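## Task

Close the lid of tip box TB3 and push its front edge fully down so that it latches. The lids of the other two boxes must stay fully open, and all three boxes must end up resting flat on the bench mat (identify boxes by the ID printed on them, not by bench tape). Afterwards release the lid and move the gripper away.

## Robot and tools

Robot: a single arm with six revolute joints (waist, shoulder, elbow, wrist pitch, wrist yaw, wrist roll) and a two-finger gripper. Its base sits above the scene origin and may be slightly tilted relative to the table. The three tip boxes rest loose on a bench mat; they can slide or tip, and an occasional outside tug or push may act on them or on a held part.

Scene frame: origin on the table surface straight under the arm base, +z up, +y pointing left when facing along +x. Distances in metres, angles in radians.

execute_actions takes "actions", a list holding one item or nothing, plus an optional "pictures" boolean (images are included by default).
- Empty list: no command, just the current state.
- Move: {"rows": [[...]], "steps": n}. One arm, so each row is one list of 7 numbers, each in [-1, 1]: six joint values in the order above, then the gripper opening. Up to 15 rows; steps 1 to 15 (default 15), each step 1/30 s. Row k is used on step k; the final row repeats if steps exceed rows.
- Wait: {"steps": n} with n up to 300, no command sent; counted from the previous result, and your own reply time is included.

Joint numbers are offsets, not poses. They are measured from the joint angles in the most recent result that reported them (before any such result in a scene, and for later calls inside the same reply, from the pose at the moment the action begins). They are not relative to the preceding row. Scale: 1.0 equals 1.264 rad waist, 1.32 shoulder, 1.276 elbow, 1.83 wrist pitch, 1.686 wrist yaw, 2.022 wrist roll. Nominal joint ranges in rad: waist -2.880 to 2.880, shoulder 0.000 to 3.142, elbow 0.000 to 3.019, wrist pitch -1.693 to 1.571, wrist yaw -1.571 to 1.571, wrist roll -2.094 to 2.094. A call asking for more than 0.019 rad beyond an end is refused and nothing is sent. True ends may differ from nominal by up to 0.019 rad; an over-request moving outward is clipped at the true end and a "joint sent to its limit" line may appear (possibly referring to an earlier, still-running action). Absence of that line does not prove there is room left.

The seventh number is the absolute gripper opening: +1 fully open (pad gap 0.094 m), -1 closed. grip_measured reports the finger opening on that same scale; readings may carry a constant offset of about 1 mm. Away from the extremes the fingers go to where grip_measured would equal your number. To keep hold of something, command below grip_measured: roughly 0.03 lower holds firmly, a smaller margin more gently. Pad force tops out around 50 to 62 N (sometimes less, and less on very thin parts), with a brief spike on first contact.

Speed limits: per step each joint target stays within a lead of the measured angle of 0.264 (waist), 0.32 (shoulder), 0.276 (elbow), 0.33 (wrist pitch), 0.186 (wrist yaw), 0.522 (wrist roll) rad, and all targets are pulled back if they would put the gripper over 70 mm from where it is measured. Big offsets therefore take several steps. Moves of only a few mm might not shift the hand at all.

Holding position: an all-zero row steers back to the reference angles, it is not a pause, and gravity can make the arm droop a little each action. To keep a pose, in the first call of a reply send the offsets that lead back to the desired angles, use zeros in later calls of that reply, and enlarge the correction whenever a joint stays short. Between calls the arm keeps heading for the last row sent until it has nearly stopped or a step is HELD; after that only a new action makes it travel further or press harder. Fingers already moving finish their motion.

Result lines: Joint positions and Joint velocities list the six joints (rad, rad/s) then pad gap (m, m/s). "joint command not followed" means a clearance check altered or blocked targets on some steps (mounting blocks and posts count as part of the arm). HELD flags steps where your row was not sent, fully or partly. MOTOR HOT appears from 85 °C; at 100 °C an OVER-TEMPERATURE FAULT stops motors and gripper and the arm drops, so avoid loading motors for long. Heat partly carries into the next scene.

Cameras, each 504x504: cam_high and cam_low are fixed, with given OpenCV intrinsics, distortion and T_world_to_cam (cam_high pos_world=[-0.109217, -0.342468, 1.03066], cam_low pos_world=[0.791088, -0.224137, 0.0678998]), accurate to a few degrees and millimetres; cam_wrist rides on the hand and has no pose given. zoom_image takes "camera" (cam_high, cam_low or cam_wrist) and "region" [x0, y0, x1, y1] in pixels from the top-left, at most 504 by 504, and returns a sharper crop of that camera's latest image, useful for reading box IDs.

finished_scene takes "scene", the number of the scene to close; it is irreversible, reports success, and starts the next task. Call it only once the lid is latched and the gripper is away. Replying with no tool call ends everything.

Avoid: knocking boxes or anything off the table (ends the scene), tipping a box off flat, disturbing the other lids, dropping or slamming, hard collisions, and excessive pushing. Latch with a firm but controlled press on the front edge. The simulation keeps running while you reply; prefer smooth, economical motion.

Each tool is called after "Emit:" as name([rows], argument=value, ...), one row to a line, values as JSON.

## Session

Emit:
execute_actions(actions=[])

Scene clock: 0.00 s of 8400.00 s.
grip_measured=+1.000
Joint positions: [ 0.932  2.135  0.573  1.389 -0.941 -1.142  0.094]
Joint velocities: [-0.015 -0.024  0.017  0.002 -0.037 -0.051  0.   ]
Motor temperatures (°C, as the motors report them): [22 23 24 22 21 22]

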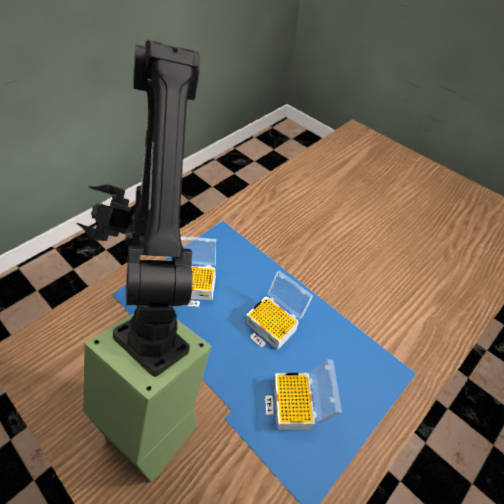

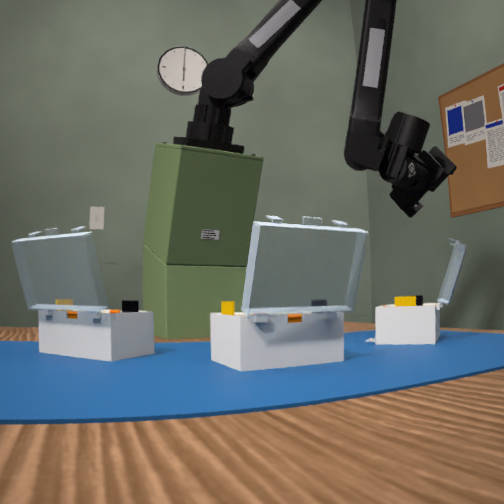

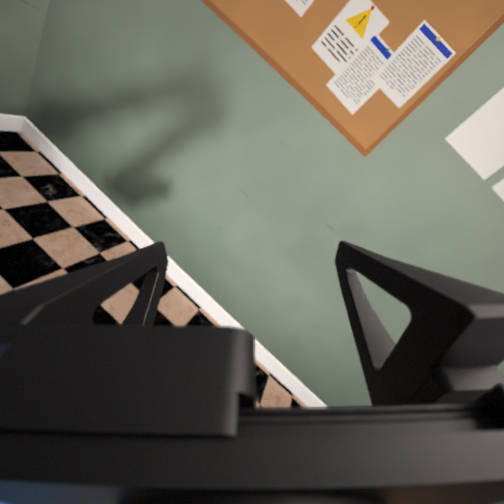

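Emit:
zoom_image(camera="cam_high", region=[160, 220, 380, 440])

Emit:
zoom_image(camera="cam_low", region=[190, 190, 490, 390])

Region (160, 220, 380, 440) of cam_high's 504x504 image, scaled by 2.291, with more detail than that image has.

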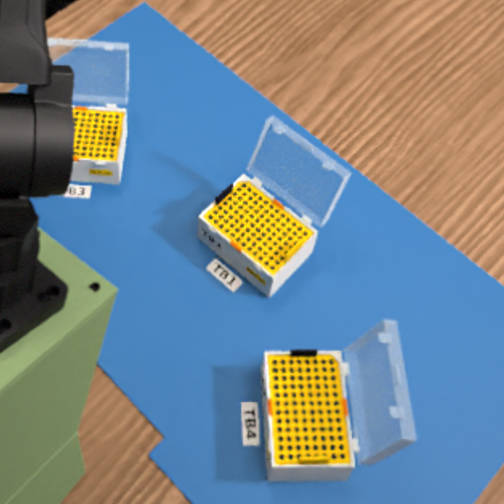

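Region (190, 190, 490, 390) of cam_low's 504x504 image, scaled by 1.680, with more detail than that image has.

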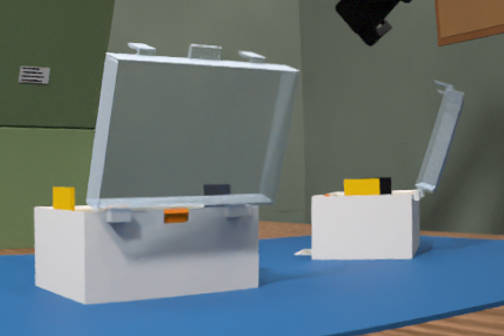

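Emit:
zoom_image(camera="cam_high", region=[240, 305, 290, 355])

Region (240, 305, 290, 355) of cam_high's 504x504 image, scaled by 10.080, with more detail than that image has.

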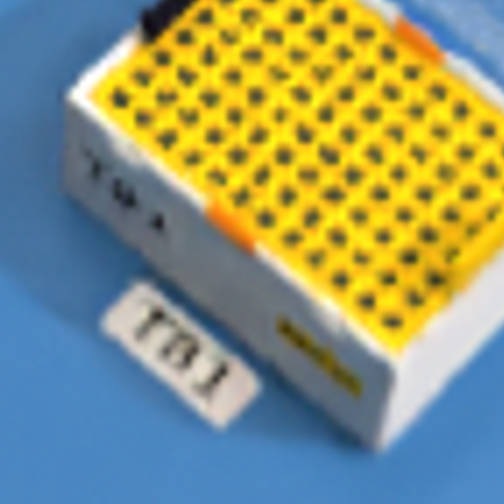

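Emit:
execute_actions([
  {"rows":[[-0.1,-0.33,-0.1,-0.3,0.558,0.565,-1]]},
], pictures=false)

Emit:
execute_actions([
  {"steps":60},
])

Scene clock: 17.77 s of 8400.00 s.
grip_measured=-0.977
Joint positions: [ 0.8    1.69   0.448  0.857 -0.003 -0.099  0.001]
Joint velocities: [-0.005  0.171 -0.085 -0.09   0.037  0.623  0.   ]
Motor temperatures (°C, as the motors report them): [22 24 24 23 21 22]
Steps of this call (steps 1 to 90: nothing new was sent; then 14.27 s passed at rest; steps 91 to 105: all 15 steps of this action). Readings (joint positions):
91: [0.927 2.112 0.560 1.336 -0.866 -1.079]
92: [0.913 2.061 0.531 1.235 -0.778 -0.997]
94: [0.863 1.904 0.472 1.041 -0.595 -0.818]
98: [0.801 1.665 0.448 0.885 -0.188 -0.427]
105: the state above

Scene clock: 19.77 s of 8400.00 s.
grip_measured=-0.977
Joint positions: [ 0.8    1.697  0.443  0.853 -0.003 -0.015  0.001]
Joint velocities: [-0.015 -0.005 -0.007  0.007  0.022 -0.022 -0.002]
Motor temperatures (°C, as the motors report them): [22 24 24 23 21 22]
Steps of this call (steps 1 to 30: the robot went on to your last target; steps 31 to 60: nothing new was sent). Readings (joint positions):
1: [0.800 1.694 0.446 0.855 -0.003 -0.083]
2: [0.800 1.697 0.444 0.853 -0.003 -0.069]
4: [0.800 1.697 0.443 0.853 -0.003 -0.049]
8: [0.800 1.697 0.443 0.853 -0.003 -0.029]
60: the state above
The arm was judged still, so your last target was given up. Only a new action makes it travel on or press farther. Fingers that are still opening or closing keep moving.

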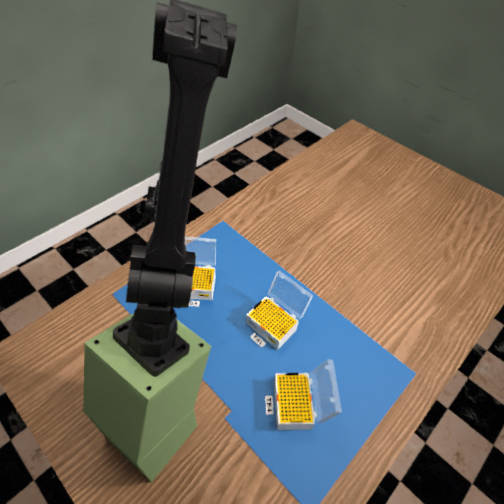

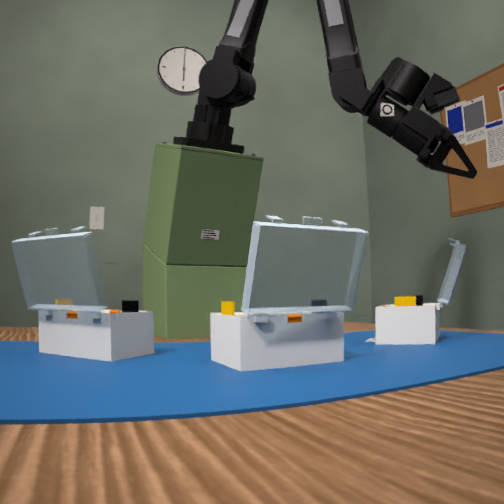

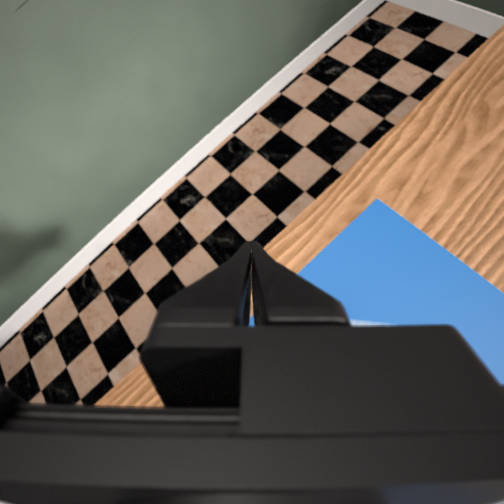

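Emit:
execute_actions([
  {"rows":[[-0.06,-0.02,0,-0.05,0,0,-1],[-0.12,-0.04,0,-0.1,0,0,-1],[-0.18,-0.06,0,-0.15,0,0,-1],[-0.24,-0.08,0,-0.2,0,0,-1],[-0.3,-0.1,0,-0.25,0,0,-1],[-0.36,-0.11,0,-0.3,0,0,-1],[-0.42,-0.11,0,-0.35,0,0,-1],[-0.48,-0.11,0,-0.4,0,0,-1],[-0.54,-0.11,0,-0.45,0,0,-1],[-0.6,-0.11,0,-0.5,0,0,-1],[-0.66,-0.11,0,-0.55,0,0,-1],[-0.72,-0.11,0,-0.6,0,0,-1],[-0.76,-0.11,0,-0.63,0,0,-1]]},
], pictures=false)

Emit:
execute_actions([
  {"steps":15},
])

Scene clock: 30.20 s of 8400.00 s.
grip_measured=-0.977
Joint positions: [-0.     1.571  0.455 -0.058 -0.003 -0.015  0.001]
Joint velocities: [-1.958 -0.005  0.037 -2.317  0.007  0.081  0.001]
Motor temperatures (°C, as the motors report them): [22 24 24 22 21 22]
Steps of this call (steps 1 to 90: nothing new was sent; then 6.93 s passed at rest; steps 91 to 105: all 15 steps of this action). Readings (joint positions):
91: [0.795 1.695 0.444 0.839 -0.005 -0.015]
92: [0.777 1.689 0.445 0.799 -0.008 -0.015]
94: [0.695 1.665 0.445 0.684 -0.009 -0.015]
98: [0.454 1.603 0.448 0.425 -0.007 -0.015]
105: the state above

Scene clock: 30.70 s of 8400.00 s.
grip_measured=-0.977
Joint positions: [-0.172  1.568  0.437 -0.285 -0.    -0.015  0.001]
Joint velocities: [-0.015 -0.005 -0.012 -0.007  0.066 -0.007 -0.   ]
Motor temperatures (°C, as the motors report them): [22 24 24 22 21 22]
Steps of this call (steps 1 to 15: the robot went on to your last target). Readings (joint positions):
1: [-0.065 1.571 0.455 -0.135 -0.003 -0.015]
2: [-0.121 1.571 0.453 -0.196 0.000 -0.015]
4: [-0.182 1.571 0.443 -0.258 0.002 -0.015]
8: [-0.177 1.571 0.436 -0.285 0.000 -0.015]
15: the state above

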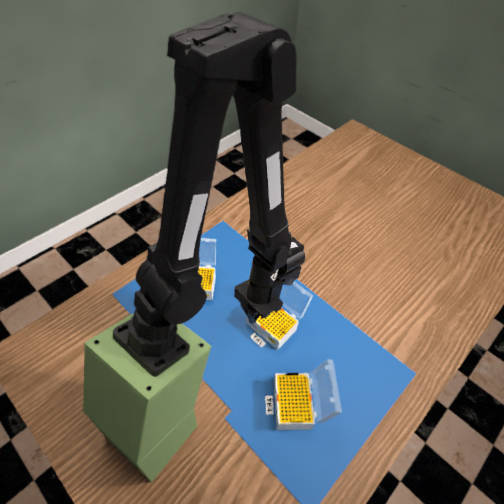

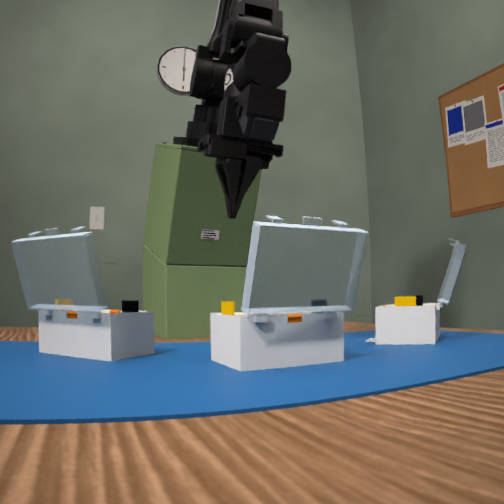

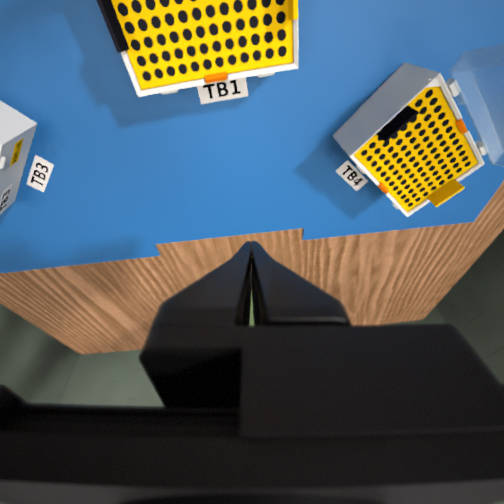

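Emit:
zoom_image(camera="cam_wrist", region=[0, 130, 90, 220])

Region (0, 130, 90, 220) of cam_wrist's 504x504 image, scaled by 5.600, with more detail than that image has.

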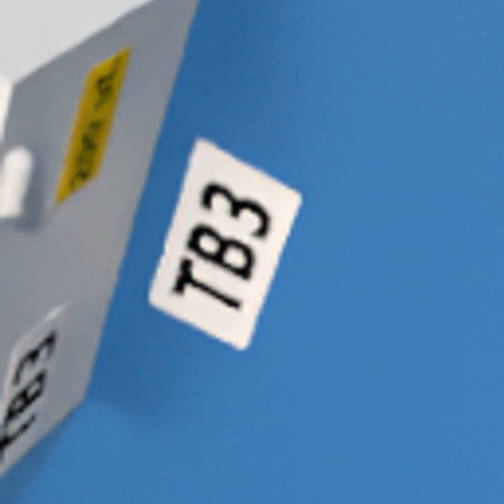

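Emit:
execute_actions([
  {"rows":[[0.03,-0.02,0.03,0,0,0,-1],[0.07,-0.03,0.06,0,0,0,-1],[0.12,-0.03,0.09,0,0,0,-1],[0.17,-0.03,0.12,0,0,0,-1],[0.22,-0.03,0.15,0,0,0,-1],[0.27,-0.03,0.18,0,0,0,-1],[0.32,-0.02,0.21,0,0,0,-1],[0.37,-0.01,0.24,0,0,0,-1],[0.42,0,0.27,0,0,0,-1],[0.47,0.02,0.3,0,0,0,-1],[0.52,0.04,0.33,0,0,0,-1],[0.57,0.06,0.35,0,0,0,-1],[0.62,0.08,0.35,0,0,0,-1],[0.67,0.1,0.35,0,0,0,-1],[0.7,0.12,0.35,0,0,0,-1]]},
], pictures=false)

Emit:
execute_actions([
  {"steps":15},
])

Scene clock: 50.33 s of 8400.00 s.
grip_measured=-0.977
Joint positions: [ 0.367  1.605  0.814 -0.286  0.003 -0.015  0.001]
Joint velocities: [ 1.333  0.454  0.755  0.007  0.022 -0.037 -0.   ]
Motor temperatures (°C, as the motors report them): [22 24 24 22 21 22]
Steps of this call (steps 1 to 15: the robot went on to your last target; steps 16 to 90: nothing new was sent; then 16.13 s passed at rest; steps 91 to 105: all 15 steps of this action). Readings (joint positions):
91: [-0.170 1.568 0.438 -0.285 0.000 -0.015]
92: [-0.160 1.566 0.445 -0.286 0.001 -0.015]
94: [-0.104 1.563 0.478 -0.286 0.003 -0.015]
98: [0.063 1.563 0.593 -0.286 0.003 -0.015]
105: the state above

Scene clock: 50.83 s of 8400.00 s.
grip_measured=-0.977
Joint positions: [ 0.729  1.731  0.877 -0.286 -0.003 -0.015  0.001]
Joint velocities: [-0.171 -0.015  0.002  0.002  0.022  0.022 -0.001]
Motor temperatures (°C, as the motors report them): [22 24 24 22 21 22]
Steps of this call (steps 1 to 15: the robot went on to your last target). Readings (joint positions):
1: [0.413 1.621 0.838 -0.286 0.003 -0.015]
2: [0.460 1.637 0.855 -0.286 0.003 -0.015]
4: [0.556 1.665 0.873 -0.286 0.003 -0.015]
8: [0.722 1.715 0.877 -0.286 -0.003 -0.015]
15: the state above

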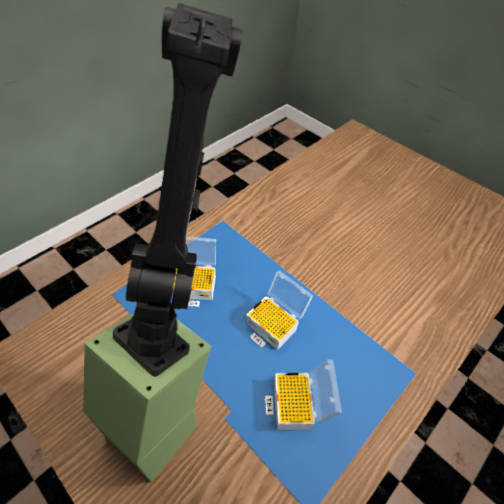

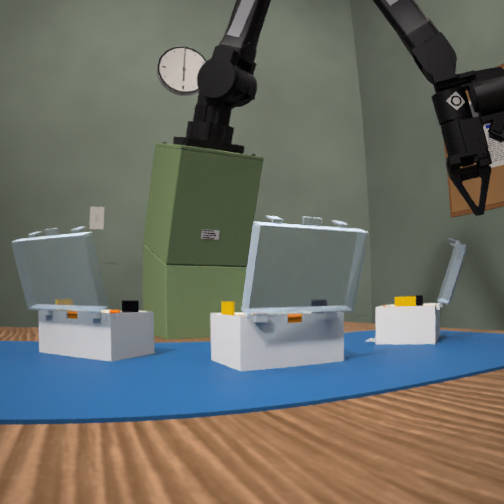

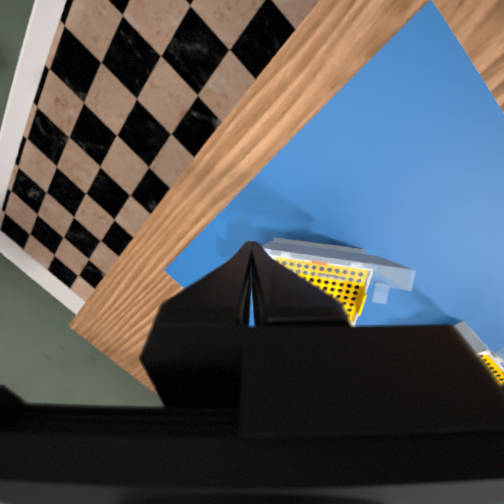

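Emit:
execute_actions([
  {"rows":[[-0.02,0,0.01,0,0,0,-1],[-0.04,0,0.02,0,0,0,-1],[-0.06,0.01,0.03,0,0,0,-1],[-0.08,0.02,0.04,0,0,0,-1],[-0.1,0.03,0.05,0,0,0,-1],[-0.12,0.04,0.06,0,0,0,-1],[-0.14,0.06,0.07,0,0,0,-1],[-0.14,0.08,0.08,0,0,0,-1],[-0.14,0.1,0.09,0,0,0,-1]]},
])

Scene clock: 56.30 s of 8400.00 s.
grip_measured=-0.977
Joint positions: [ 0.536  1.865  0.984 -0.286 -0.001 -0.015  0.001]
Joint velocities: [ 0.054  0.083 -0.022 -0.017 -0.007 -0.037 -0.   ]
Motor temperatures (°C, as the motors report them): [22 25 24 22 21 22]
Steps of this call (steps 1 to 15: the robot went on to your last target; steps 16 to 90: nothing new was sent; then 1.97 s passed at rest; steps 91 to 105: all 15 steps of this action). Readings (joint positions):
91: [0.719 1.731 0.877 -0.286 -0.002 -0.015]
92: [0.718 1.731 0.877 -0.286 -0.002 -0.015]
94: [0.700 1.733 0.881 -0.286 -0.003 -0.015]
98: [0.606 1.772 0.932 -0.286 -0.004 -0.015]
105: the state above

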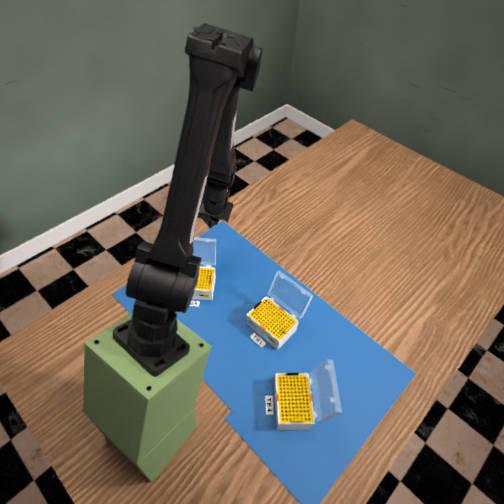

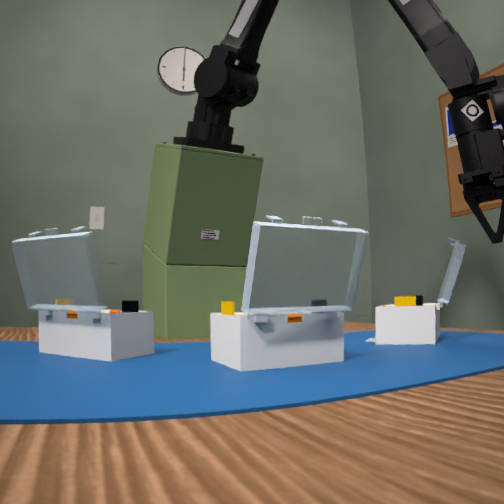

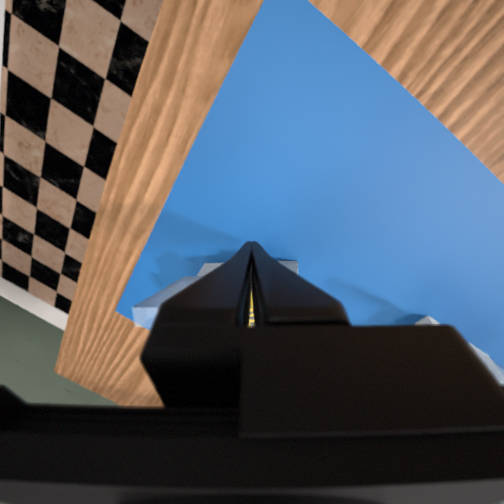

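Emit:
execute_actions([
  {"rows":[[0.01,0.01,0,-0.01,0,0,-1],[0.02,0.02,0,-0.02,0,0,-1],[0.03,0.03,0,-0.03,0,0,-1],[0.035,0.04,0,-0.04,0,0,-1],[0.035,0.05,0,-0.05,0,0,-1],[0.035,0.05,0,-0.06,0,0,-1],[0.035,0.05,0,-0.07,0,0,-1],[0.035,0.05,0,-0.08,0,0,-1]]},
])

Scene clock: 60.83 s of 8400.00 s.
grip_measured=-0.977
Joint positions: [ 0.573  1.932  0.978 -0.418 -0.001 -0.015  0.001]
Joint velocities: [-0.005 -0.005 -0.007 -0.017 -0.007 -0.022 -0.   ]
Motor temperatures (°C, as the motors report them): [22 25 24 22 21 22]
Steps of this call (steps 1 to 15: the robot went on to your last target; steps 16 to 90: nothing new was sent; then 1.03 s passed at rest; steps 91 to 105: all 15 steps of this action). Readings (joint positions):
91: [0.540 1.867 0.984 -0.286 -0.001 -0.015]
92: [0.540 1.867 0.984 -0.290 -0.001 -0.015]
94: [0.544 1.873 0.984 -0.311 -0.001 -0.015]
98: [0.564 1.909 0.984 -0.380 -0.001 -0.015]
105: the state above

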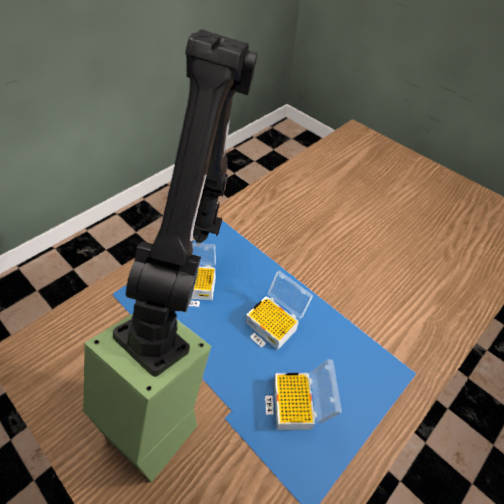

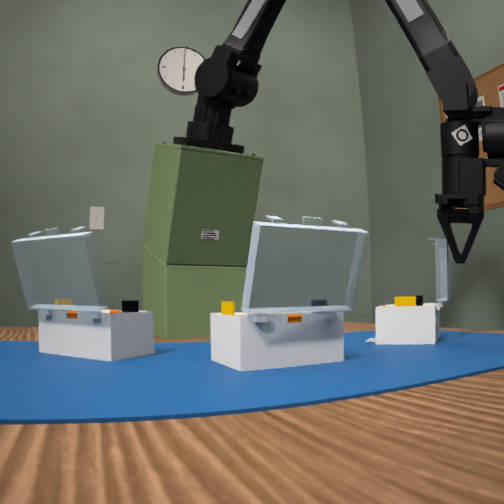

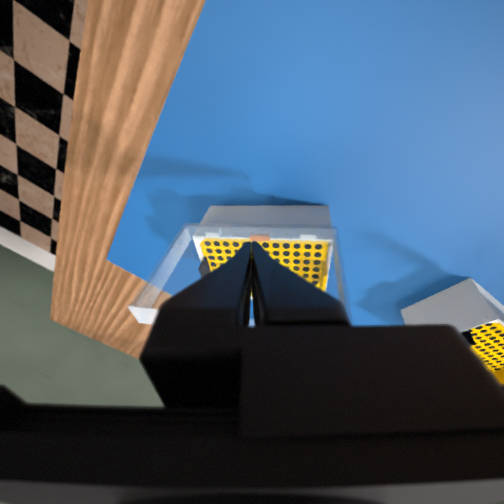

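Already pushing. Continue slowly inward.

Emit:
execute_actions([
  {"rows":[[0,0,-0.004,-0.004,0,0,-1],[0,0,-0.008,-0.008,0,0,-1],[0,0,-0.012,-0.012,0,0,-1],[0,0,-0.016,-0.016,0,0,-1],[0,0,-0.02,-0.02,0,0,-1],[0,0,-0.024,-0.024,0,0,-1],[0,0,-0.028,-0.028,0,0,-1],[0,0,-0.032,-0.032,0,0,-1],[0,0,-0.036,-0.036,0,0,-1],[0,0,-0.04,-0.04,0,0,-1],[0,0,-0.044,-0.044,0,0,-1],[0,0,-0.048,-0.048,0,0,-1],[0,0,-0.052,-0.052,0,0,-1],[0,0,-0.056,-0.056,0,0,-1],[0,0,-0.06,-0.06,0,0,-1]]},
], pictures=false)

Emit:
execute_actions([
  {"steps":12},
])

Scene clock: 67.20 s of 8400.00 s.
grip_measured=-0.977
Joint positions: [ 0.573  1.932  0.912 -0.499 -0.001 -0.015  0.001]
Joint velocities: [-0.005 -0.015 -0.134 -0.188 -0.066 -0.066 -0.   ]
Motor temperatures (°C, as the motors report them): [22 25 24 22 21 22]
Steps of this call (steps 1 to 15: the robot went on to your last target; steps 16 to 90: nothing new was sent; then 2.87 s passed at rest; steps 91 to 105: all 15 steps of this action). Readings (joint positions):
91: [0.573 1.932 0.978 -0.418 -0.001 -0.015]
92: [0.573 1.932 0.978 -0.418 -0.001 -0.015]
94: [0.573 1.932 0.973 -0.421 -0.001 -0.015]
98: [0.573 1.932 0.952 -0.446 -0.001 -0.015]
105: the state above

Scene clock: 67.60 s of 8400.00 s.
grip_measured=-0.977
Joint positions: [ 0.573  1.932  0.9   -0.515 -0.001 -0.015  0.001]
Joint velocities: [ 0.015 -0.015 -0.007 -0.017 -0.037  0.037 -0.   ]
Motor temperatures (°C, as the motors report them): [22 25 24 22 21 22]
Steps of this call (steps 1 to 12: the robot went on to your last target). Readings (joint positions):
1: [0.573 1.932 0.907 -0.505 -0.001 -0.015]
2: [0.573 1.932 0.904 -0.509 -0.001 -0.015]
4: [0.573 1.932 0.900 -0.514 -0.001 -0.015]
8: [0.573 1.932 0.900 -0.515 -0.001 -0.015]
12: the state above

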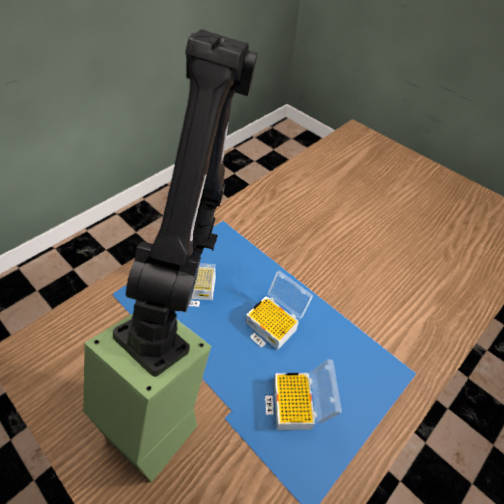

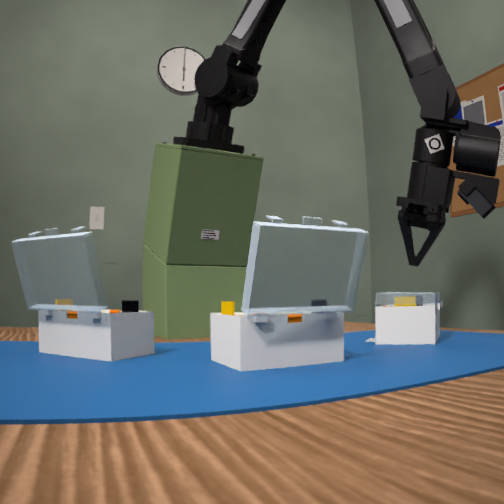

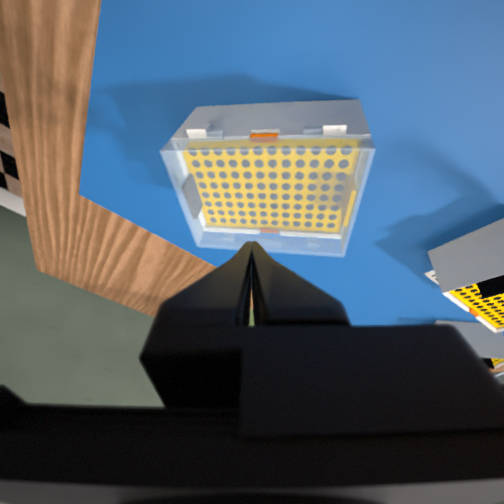

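Emit:
execute_actions([
  {"rows":[[-0.003,0.007,-0.01,0.017,0,0,-0.9],[-0.006,0.014,-0.02,0.034,0,0,-0.8],[-0.009,0.021,-0.03,0.051,0,0,-0.7],[-0.012,0.028,-0.04,0.068,0,0,-0.6],[-0.015,0.035,-0.05,0.085,0,0,-0.5],[-0.018,0.042,-0.06,0.102,0,0,-0.4],[-0.021,0.049,-0.07,0.119,0,0,-0.3],[-0.024,0.056,-0.08,0.136,0,0,-0.2],[-0.027,0.063,-0.09,0.153,0,0,-0.1],[-0.03,0.07,-0.1,0.17,0,0,0]]},
])

Scene clock: 73.37 s of 8400.00 s.
grip_measured=-0.002
Joint positions: [ 0.549  2.006  0.772 -0.227 -0.003 -0.015  0.047]
Joint velocities: [-0.024  0.044  0.017  0.105  0.007 -0.007  0.002]
Motor temperatures (°C, as the motors report them): [22 25 24 22 21 22]
Steps of this call (steps 1 to 30: the robot went on to your last target; steps 31 to 90: nothing new was sent; then 2.27 s passed at rest; steps 91 to 105: all 15 steps of this action). Readings (joint positions):
91: [0.573 1.932 0.899 -0.511 -0.001 -0.015]
92: [0.573 1.932 0.894 -0.499 -0.001 -0.015]
94: [0.572 1.935 0.877 -0.454 -0.001 -0.015]
98: [0.566 1.966 0.828 -0.337 -0.001 -0.015]
105: the state above

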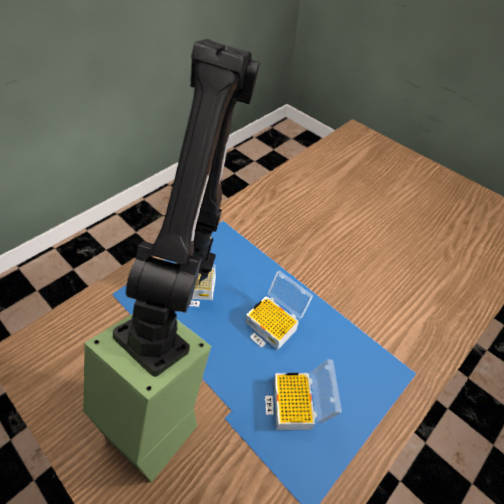

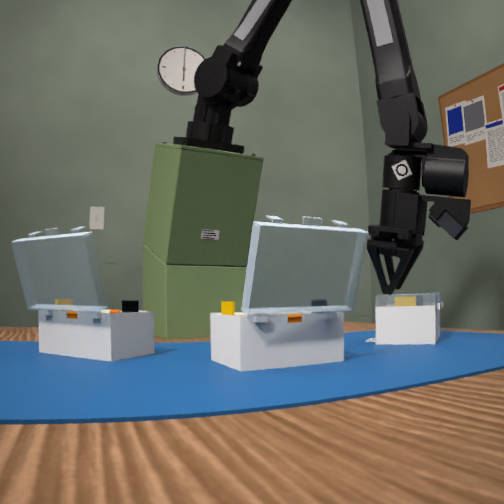

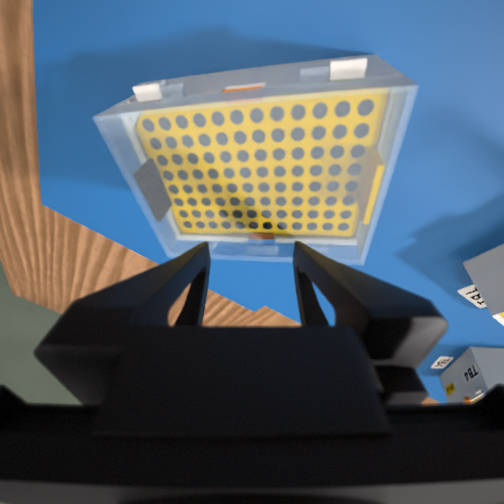

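Emit:
execute_actions([
  {"rows":[[0,0.01,0.005,0,0,0,0],[0,0.015,0.01,0,0,0,0],[0,0.02,0.014,0,0,0,0],[0,0.025,0.017,0,0,0,0],[0,0.03,0.02,0,0,0,0],[0,0.035,0.023,0,0,0,0],[0,0.04,0.026,0,0,0,0]]},
])

Emit:
zoom_image(camera="cam_low", region=[360, 260, 450, 350])

Scene clock: 77.57 s of 8400.00 s.
grip_measured=-0.002
Joint positions: [ 0.549  2.011  0.779 -0.235 -0.003 -0.015  0.047]
Joint velocities: [-0.005  0.005 -0.002 -0.012 -0.007  0.037 -0.001]
Motor temperatures (°C, as the motors report them): [22 25 24 22 21 22]
Steps of this call (steps 1 to 15: the robot went on to your last target; steps 16 to 90: nothing new was sent; then 0.70 s passed at rest; steps 91 to 105: all 15 steps of this action). Readings (joint positions):
91: [0.549 2.006 0.772 -0.226 -0.003 -0.015]
92: [0.549 2.006 0.772 -0.226 -0.003 -0.015]
94: [0.549 2.007 0.773 -0.226 -0.003 -0.015]
98: [0.549 2.011 0.778 -0.232 -0.003 -0.015]
105: the state above

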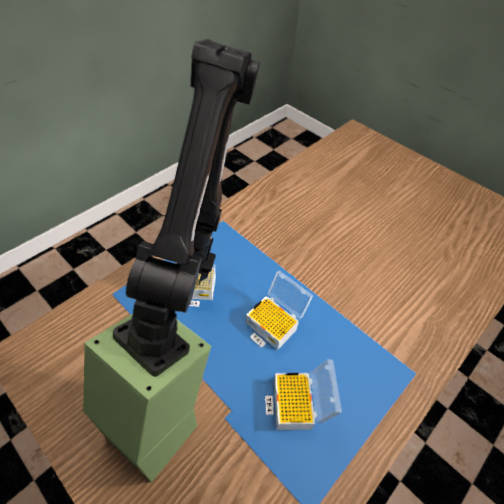

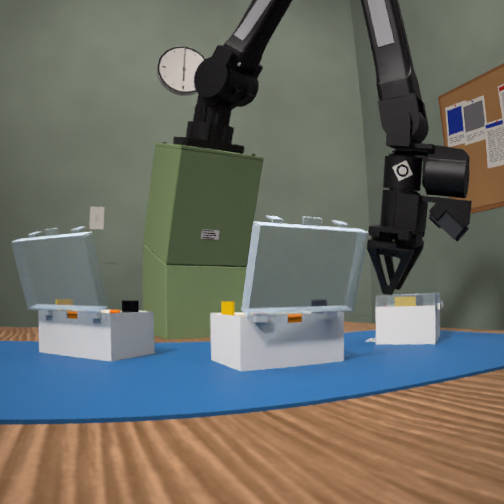

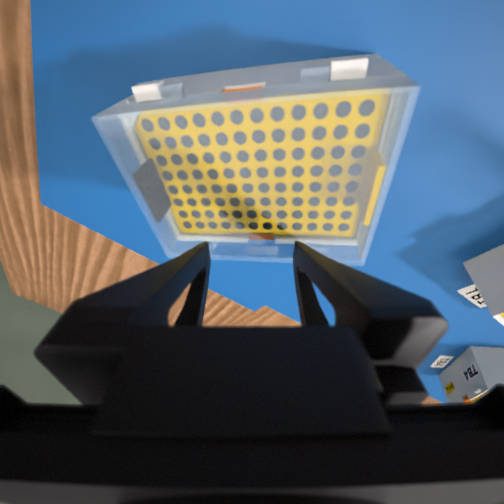

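Region (360, 260, 450, 350) of cam_low's 504x504 image, scaled by 5.600, with more detail than that image has.

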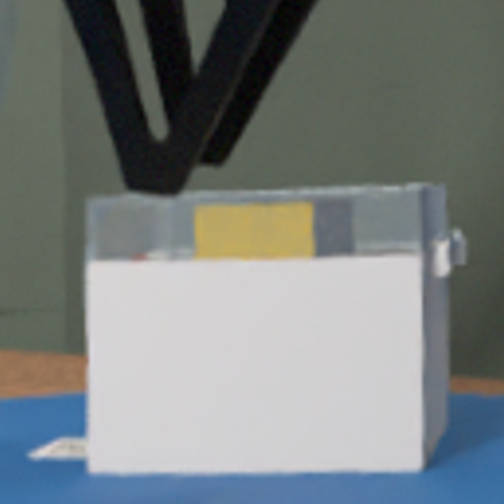

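Emit:
execute_actions([
  {"rows":[[0,0,0,0,0,0,0],[0,-0.02,-0.005,0,0,0,0],[0,-0.03,-0.01,0,0,0,0],[0,-0.04,-0.015,0,0,0,0],[0,-0.04,-0.02,0,0,0,-0.3],[0.02,-0.04,-0.02,0,0,0,-0.6],[0.04,-0.04,-0.02,0,0,0,-0.8],[0.06,-0.04,-0.02,0,0,0,-1],[0.07,-0.04,-0.02,0,0,0,-1]]},
])

Emit:
zoom_image(camera="cam_low", region=[360, 260, 450, 350])

Scene clock: 82.83 s of 8400.00 s.
grip_measured=-0.977
Joint positions: [ 0.641  1.972  0.757 -0.235 -0.002 -0.015  0.001]
Joint velocities: [ 0.024 -0.005 -0.007 -0.007 -0.007 -0.066  0.   ]
Motor temperatures (°C, as the motors report them): [22 25 24 22 21 22]
Steps of this call (steps 1 to 15: the robot went on to your last target; steps 16 to 90: nothing new was sent; then 1.77 s passed at rest; steps 91 to 105: all 15 steps of this action). Readings (joint positions):
91: [0.549 2.009 0.778 -0.235 -0.003 -0.015]
92: [0.549 2.006 0.776 -0.235 -0.003 -0.015]
94: [0.549 1.997 0.771 -0.235 -0.003 -0.015]
98: [0.560 1.975 0.758 -0.235 -0.003 -0.015]
105: the state above

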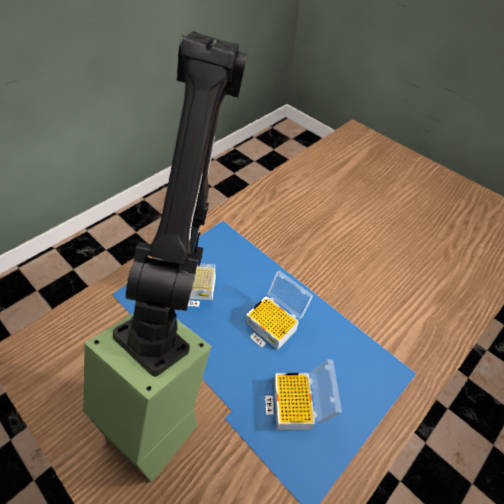

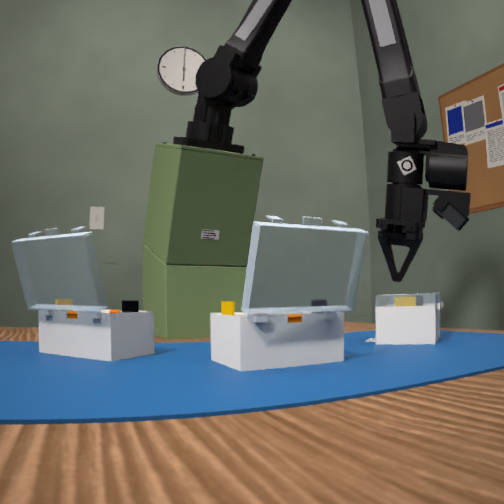

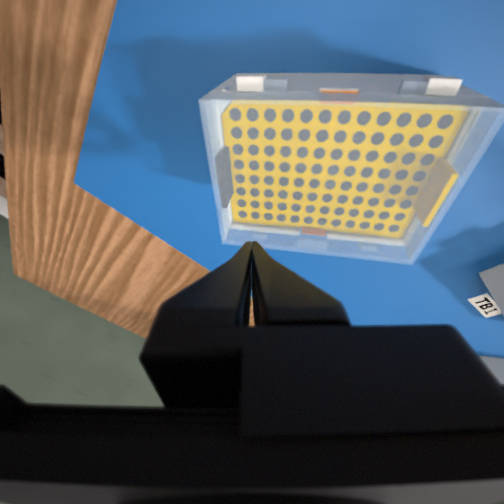

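Region (360, 260, 450, 350) of cam_low's 504x504 image, scaled by 5.600, with more detail than that image has.

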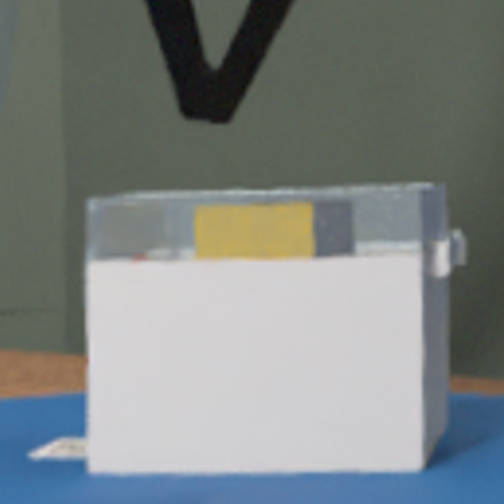

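Emit:
execute_actions([
  {"rows":[[0,0.008,0.004,0,0,0,-1],[0,0.016,0.008,0,0,0,-1],[0,0.024,0.012,0,0,0,-1],[0,0.032,0.016,0,0,0,-1],[0,0.04,0.02,0,0,0,-1],[0,0.048,0.024,0,0,0,-1],[0,0.056,0.028,0,0,0,-1],[0,0.064,0.032,0,0,0,-1],[0,0.072,0.036,0,0,0,-1],[0,0.08,0.04,0,0,0,-1],[0,0.088,0.044,0,0,0,-1],[0,0.096,0.048,0,0,0,-1],[0,0.104,0.052,0,0,0,-1],[0,0.112,0.056,0,0,0,-1]]},
], pictures=false)

Emit:
execute_actions([
  {"steps":10},
])

Emit:
zoom_image(camera="cam_low", region=[360, 260, 450, 350])

Scene clock: 90.27 s of 8400.00 s.
grip_measured=-0.977
Joint positions: [ 0.641  2.048  0.802 -0.244 -0.003 -0.015  0.001]
Joint velocities: [-0.024  0.005  0.017 -0.046 -0.037 -0.022 -0.001]
Motor temperatures (°C, as the motors report them): [22 25 24 22 21 22]
Steps of this call (steps 1 to 15: the robot went on to your last target; steps 16 to 90: nothing new was sent; then 3.93 s passed at rest; steps 91 to 105: all 15 steps of this action). Readings (joint positions):
91: [0.641 1.972 0.757 -0.235 -0.002 -0.015]
92: [0.641 1.973 0.757 -0.235 -0.002 -0.015]
94: [0.641 1.980 0.761 -0.235 -0.002 -0.015]
98: [0.641 2.020 0.784 -0.235 -0.002 -0.015]
105: the state above

Scene clock: 90.60 s of 8400.00 s.
grip_measured=-0.977
Joint positions: [ 0.641  2.048  0.804 -0.247 -0.003 -0.015  0.001]
Joint velocities: [-0.005 -0.005 -0.017  0.027 -0.022 -0.037  0.   ]
Motor temperatures (°C, as the motors report them): [22 25 24 22 21 22]
Steps of this call (steps 1 to 10: the robot went on to your last target). Readings (joint positions):
1: [0.641 2.048 0.803 -0.246 -0.003 -0.015]
2: [0.641 2.048 0.804 -0.246 -0.003 -0.015]
4: [0.641 2.048 0.804 -0.247 -0.003 -0.015]
8: [0.641 2.048 0.804 -0.247 -0.003 -0.015]
10: the state above

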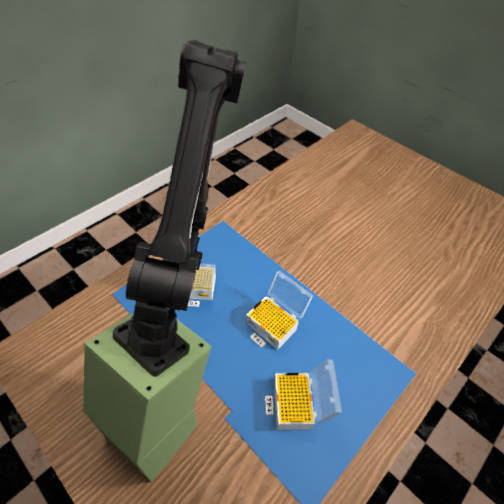

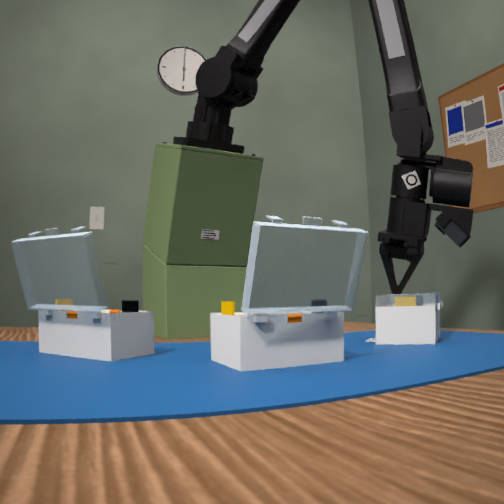

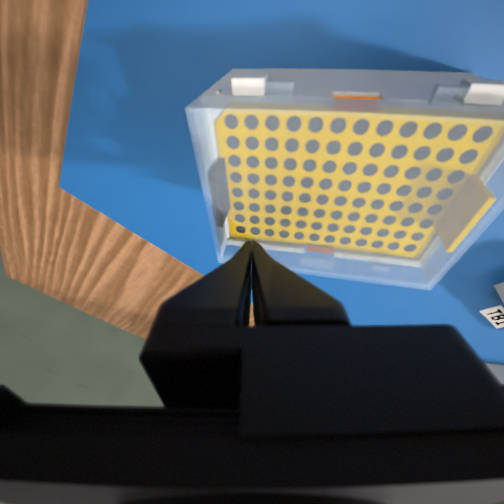

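Region (360, 260, 450, 350) of cam_low's 504x504 image, scaled by 5.600, with more detail than that image has.

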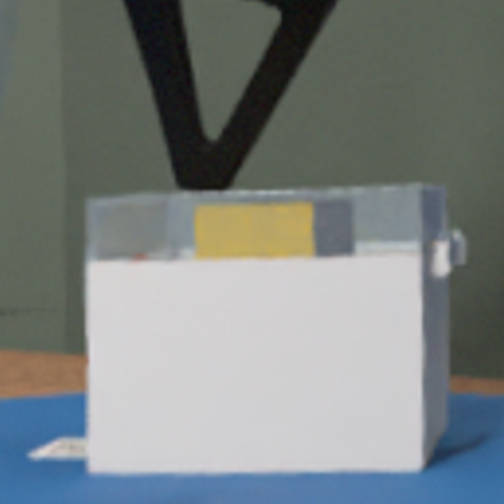

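The far side dropped too. Retreat.

Emit:
execute_actions([
  {"rows":[[0,0,0,0,0,0,-1],[0,-0.03,-0.01,0,0,0,-1],[0,-0.06,-0.02,0,0,0,-1],[0,-0.09,-0.03,0,0,0,-1],[0,-0.12,-0.04,0,0,0,-1],[0,-0.16,-0.05,0,0,0,-1],[0,-0.2,-0.06,0,0,0,-1],[0,-0.24,-0.07,0,0,0,-1],[0,-0.28,-0.08,0,0,0,-1],[0,-0.32,-0.09,0,0,0,-1],[0,-0.36,-0.1,0,0,0,-1],[0,-0.4,-0.11,0,0,0,-1]]},
])

Emit:
zoom_image(camera="cam_low", region=[360, 260, 450, 350])

Scene clock: 96.93 s of 8400.00 s.
grip_measured=-0.977
Joint positions: [ 0.641  1.496  0.678 -0.249 -0.003 -0.015  0.001]
Joint velocities: [ 0.005 -0.835  0.046 -0.027  0.037  0.022 -0.001]
Motor temperatures (°C, as the motors report them): [22 25 24 22 21 22]
Steps of this call (steps 1 to 15: the robot went on to your last target; steps 16 to 90: nothing new was sent; then 2.83 s passed at rest; steps 91 to 105: all 15 steps of this action). Readings (joint positions):
91: [0.641 2.045 0.803 -0.249 -0.003 -0.015]
92: [0.641 2.040 0.800 -0.249 -0.003 -0.015]
94: [0.641 2.019 0.787 -0.249 -0.003 -0.015]
98: [0.641 1.878 0.729 -0.249 -0.003 -0.015]
105: the state above

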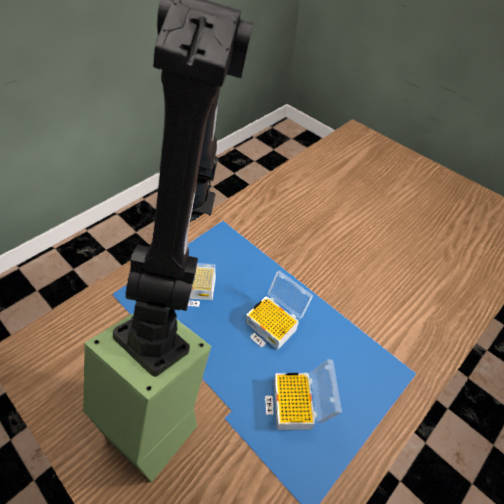

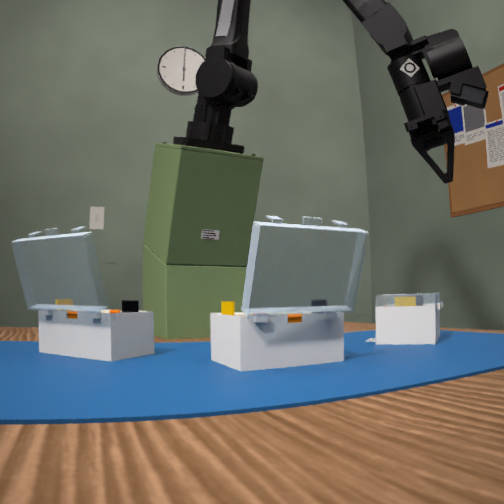

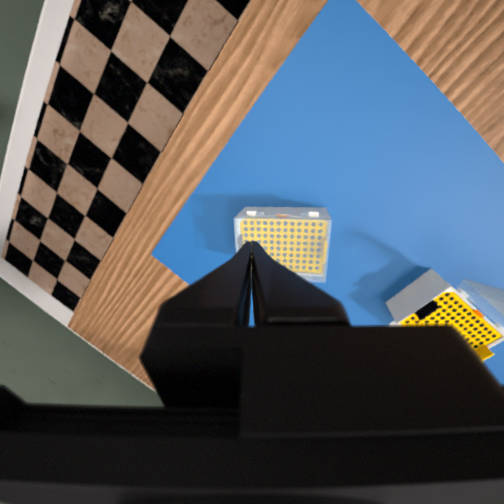

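Region (360, 260, 450, 350) of cam_low's 504x504 image, scaled by 5.600, with more detail than that image has.

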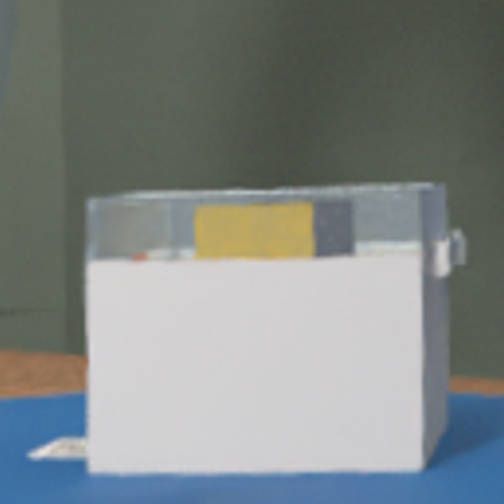

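Emit:
finished_scene(scene=1)

The scene is finished: the task was done.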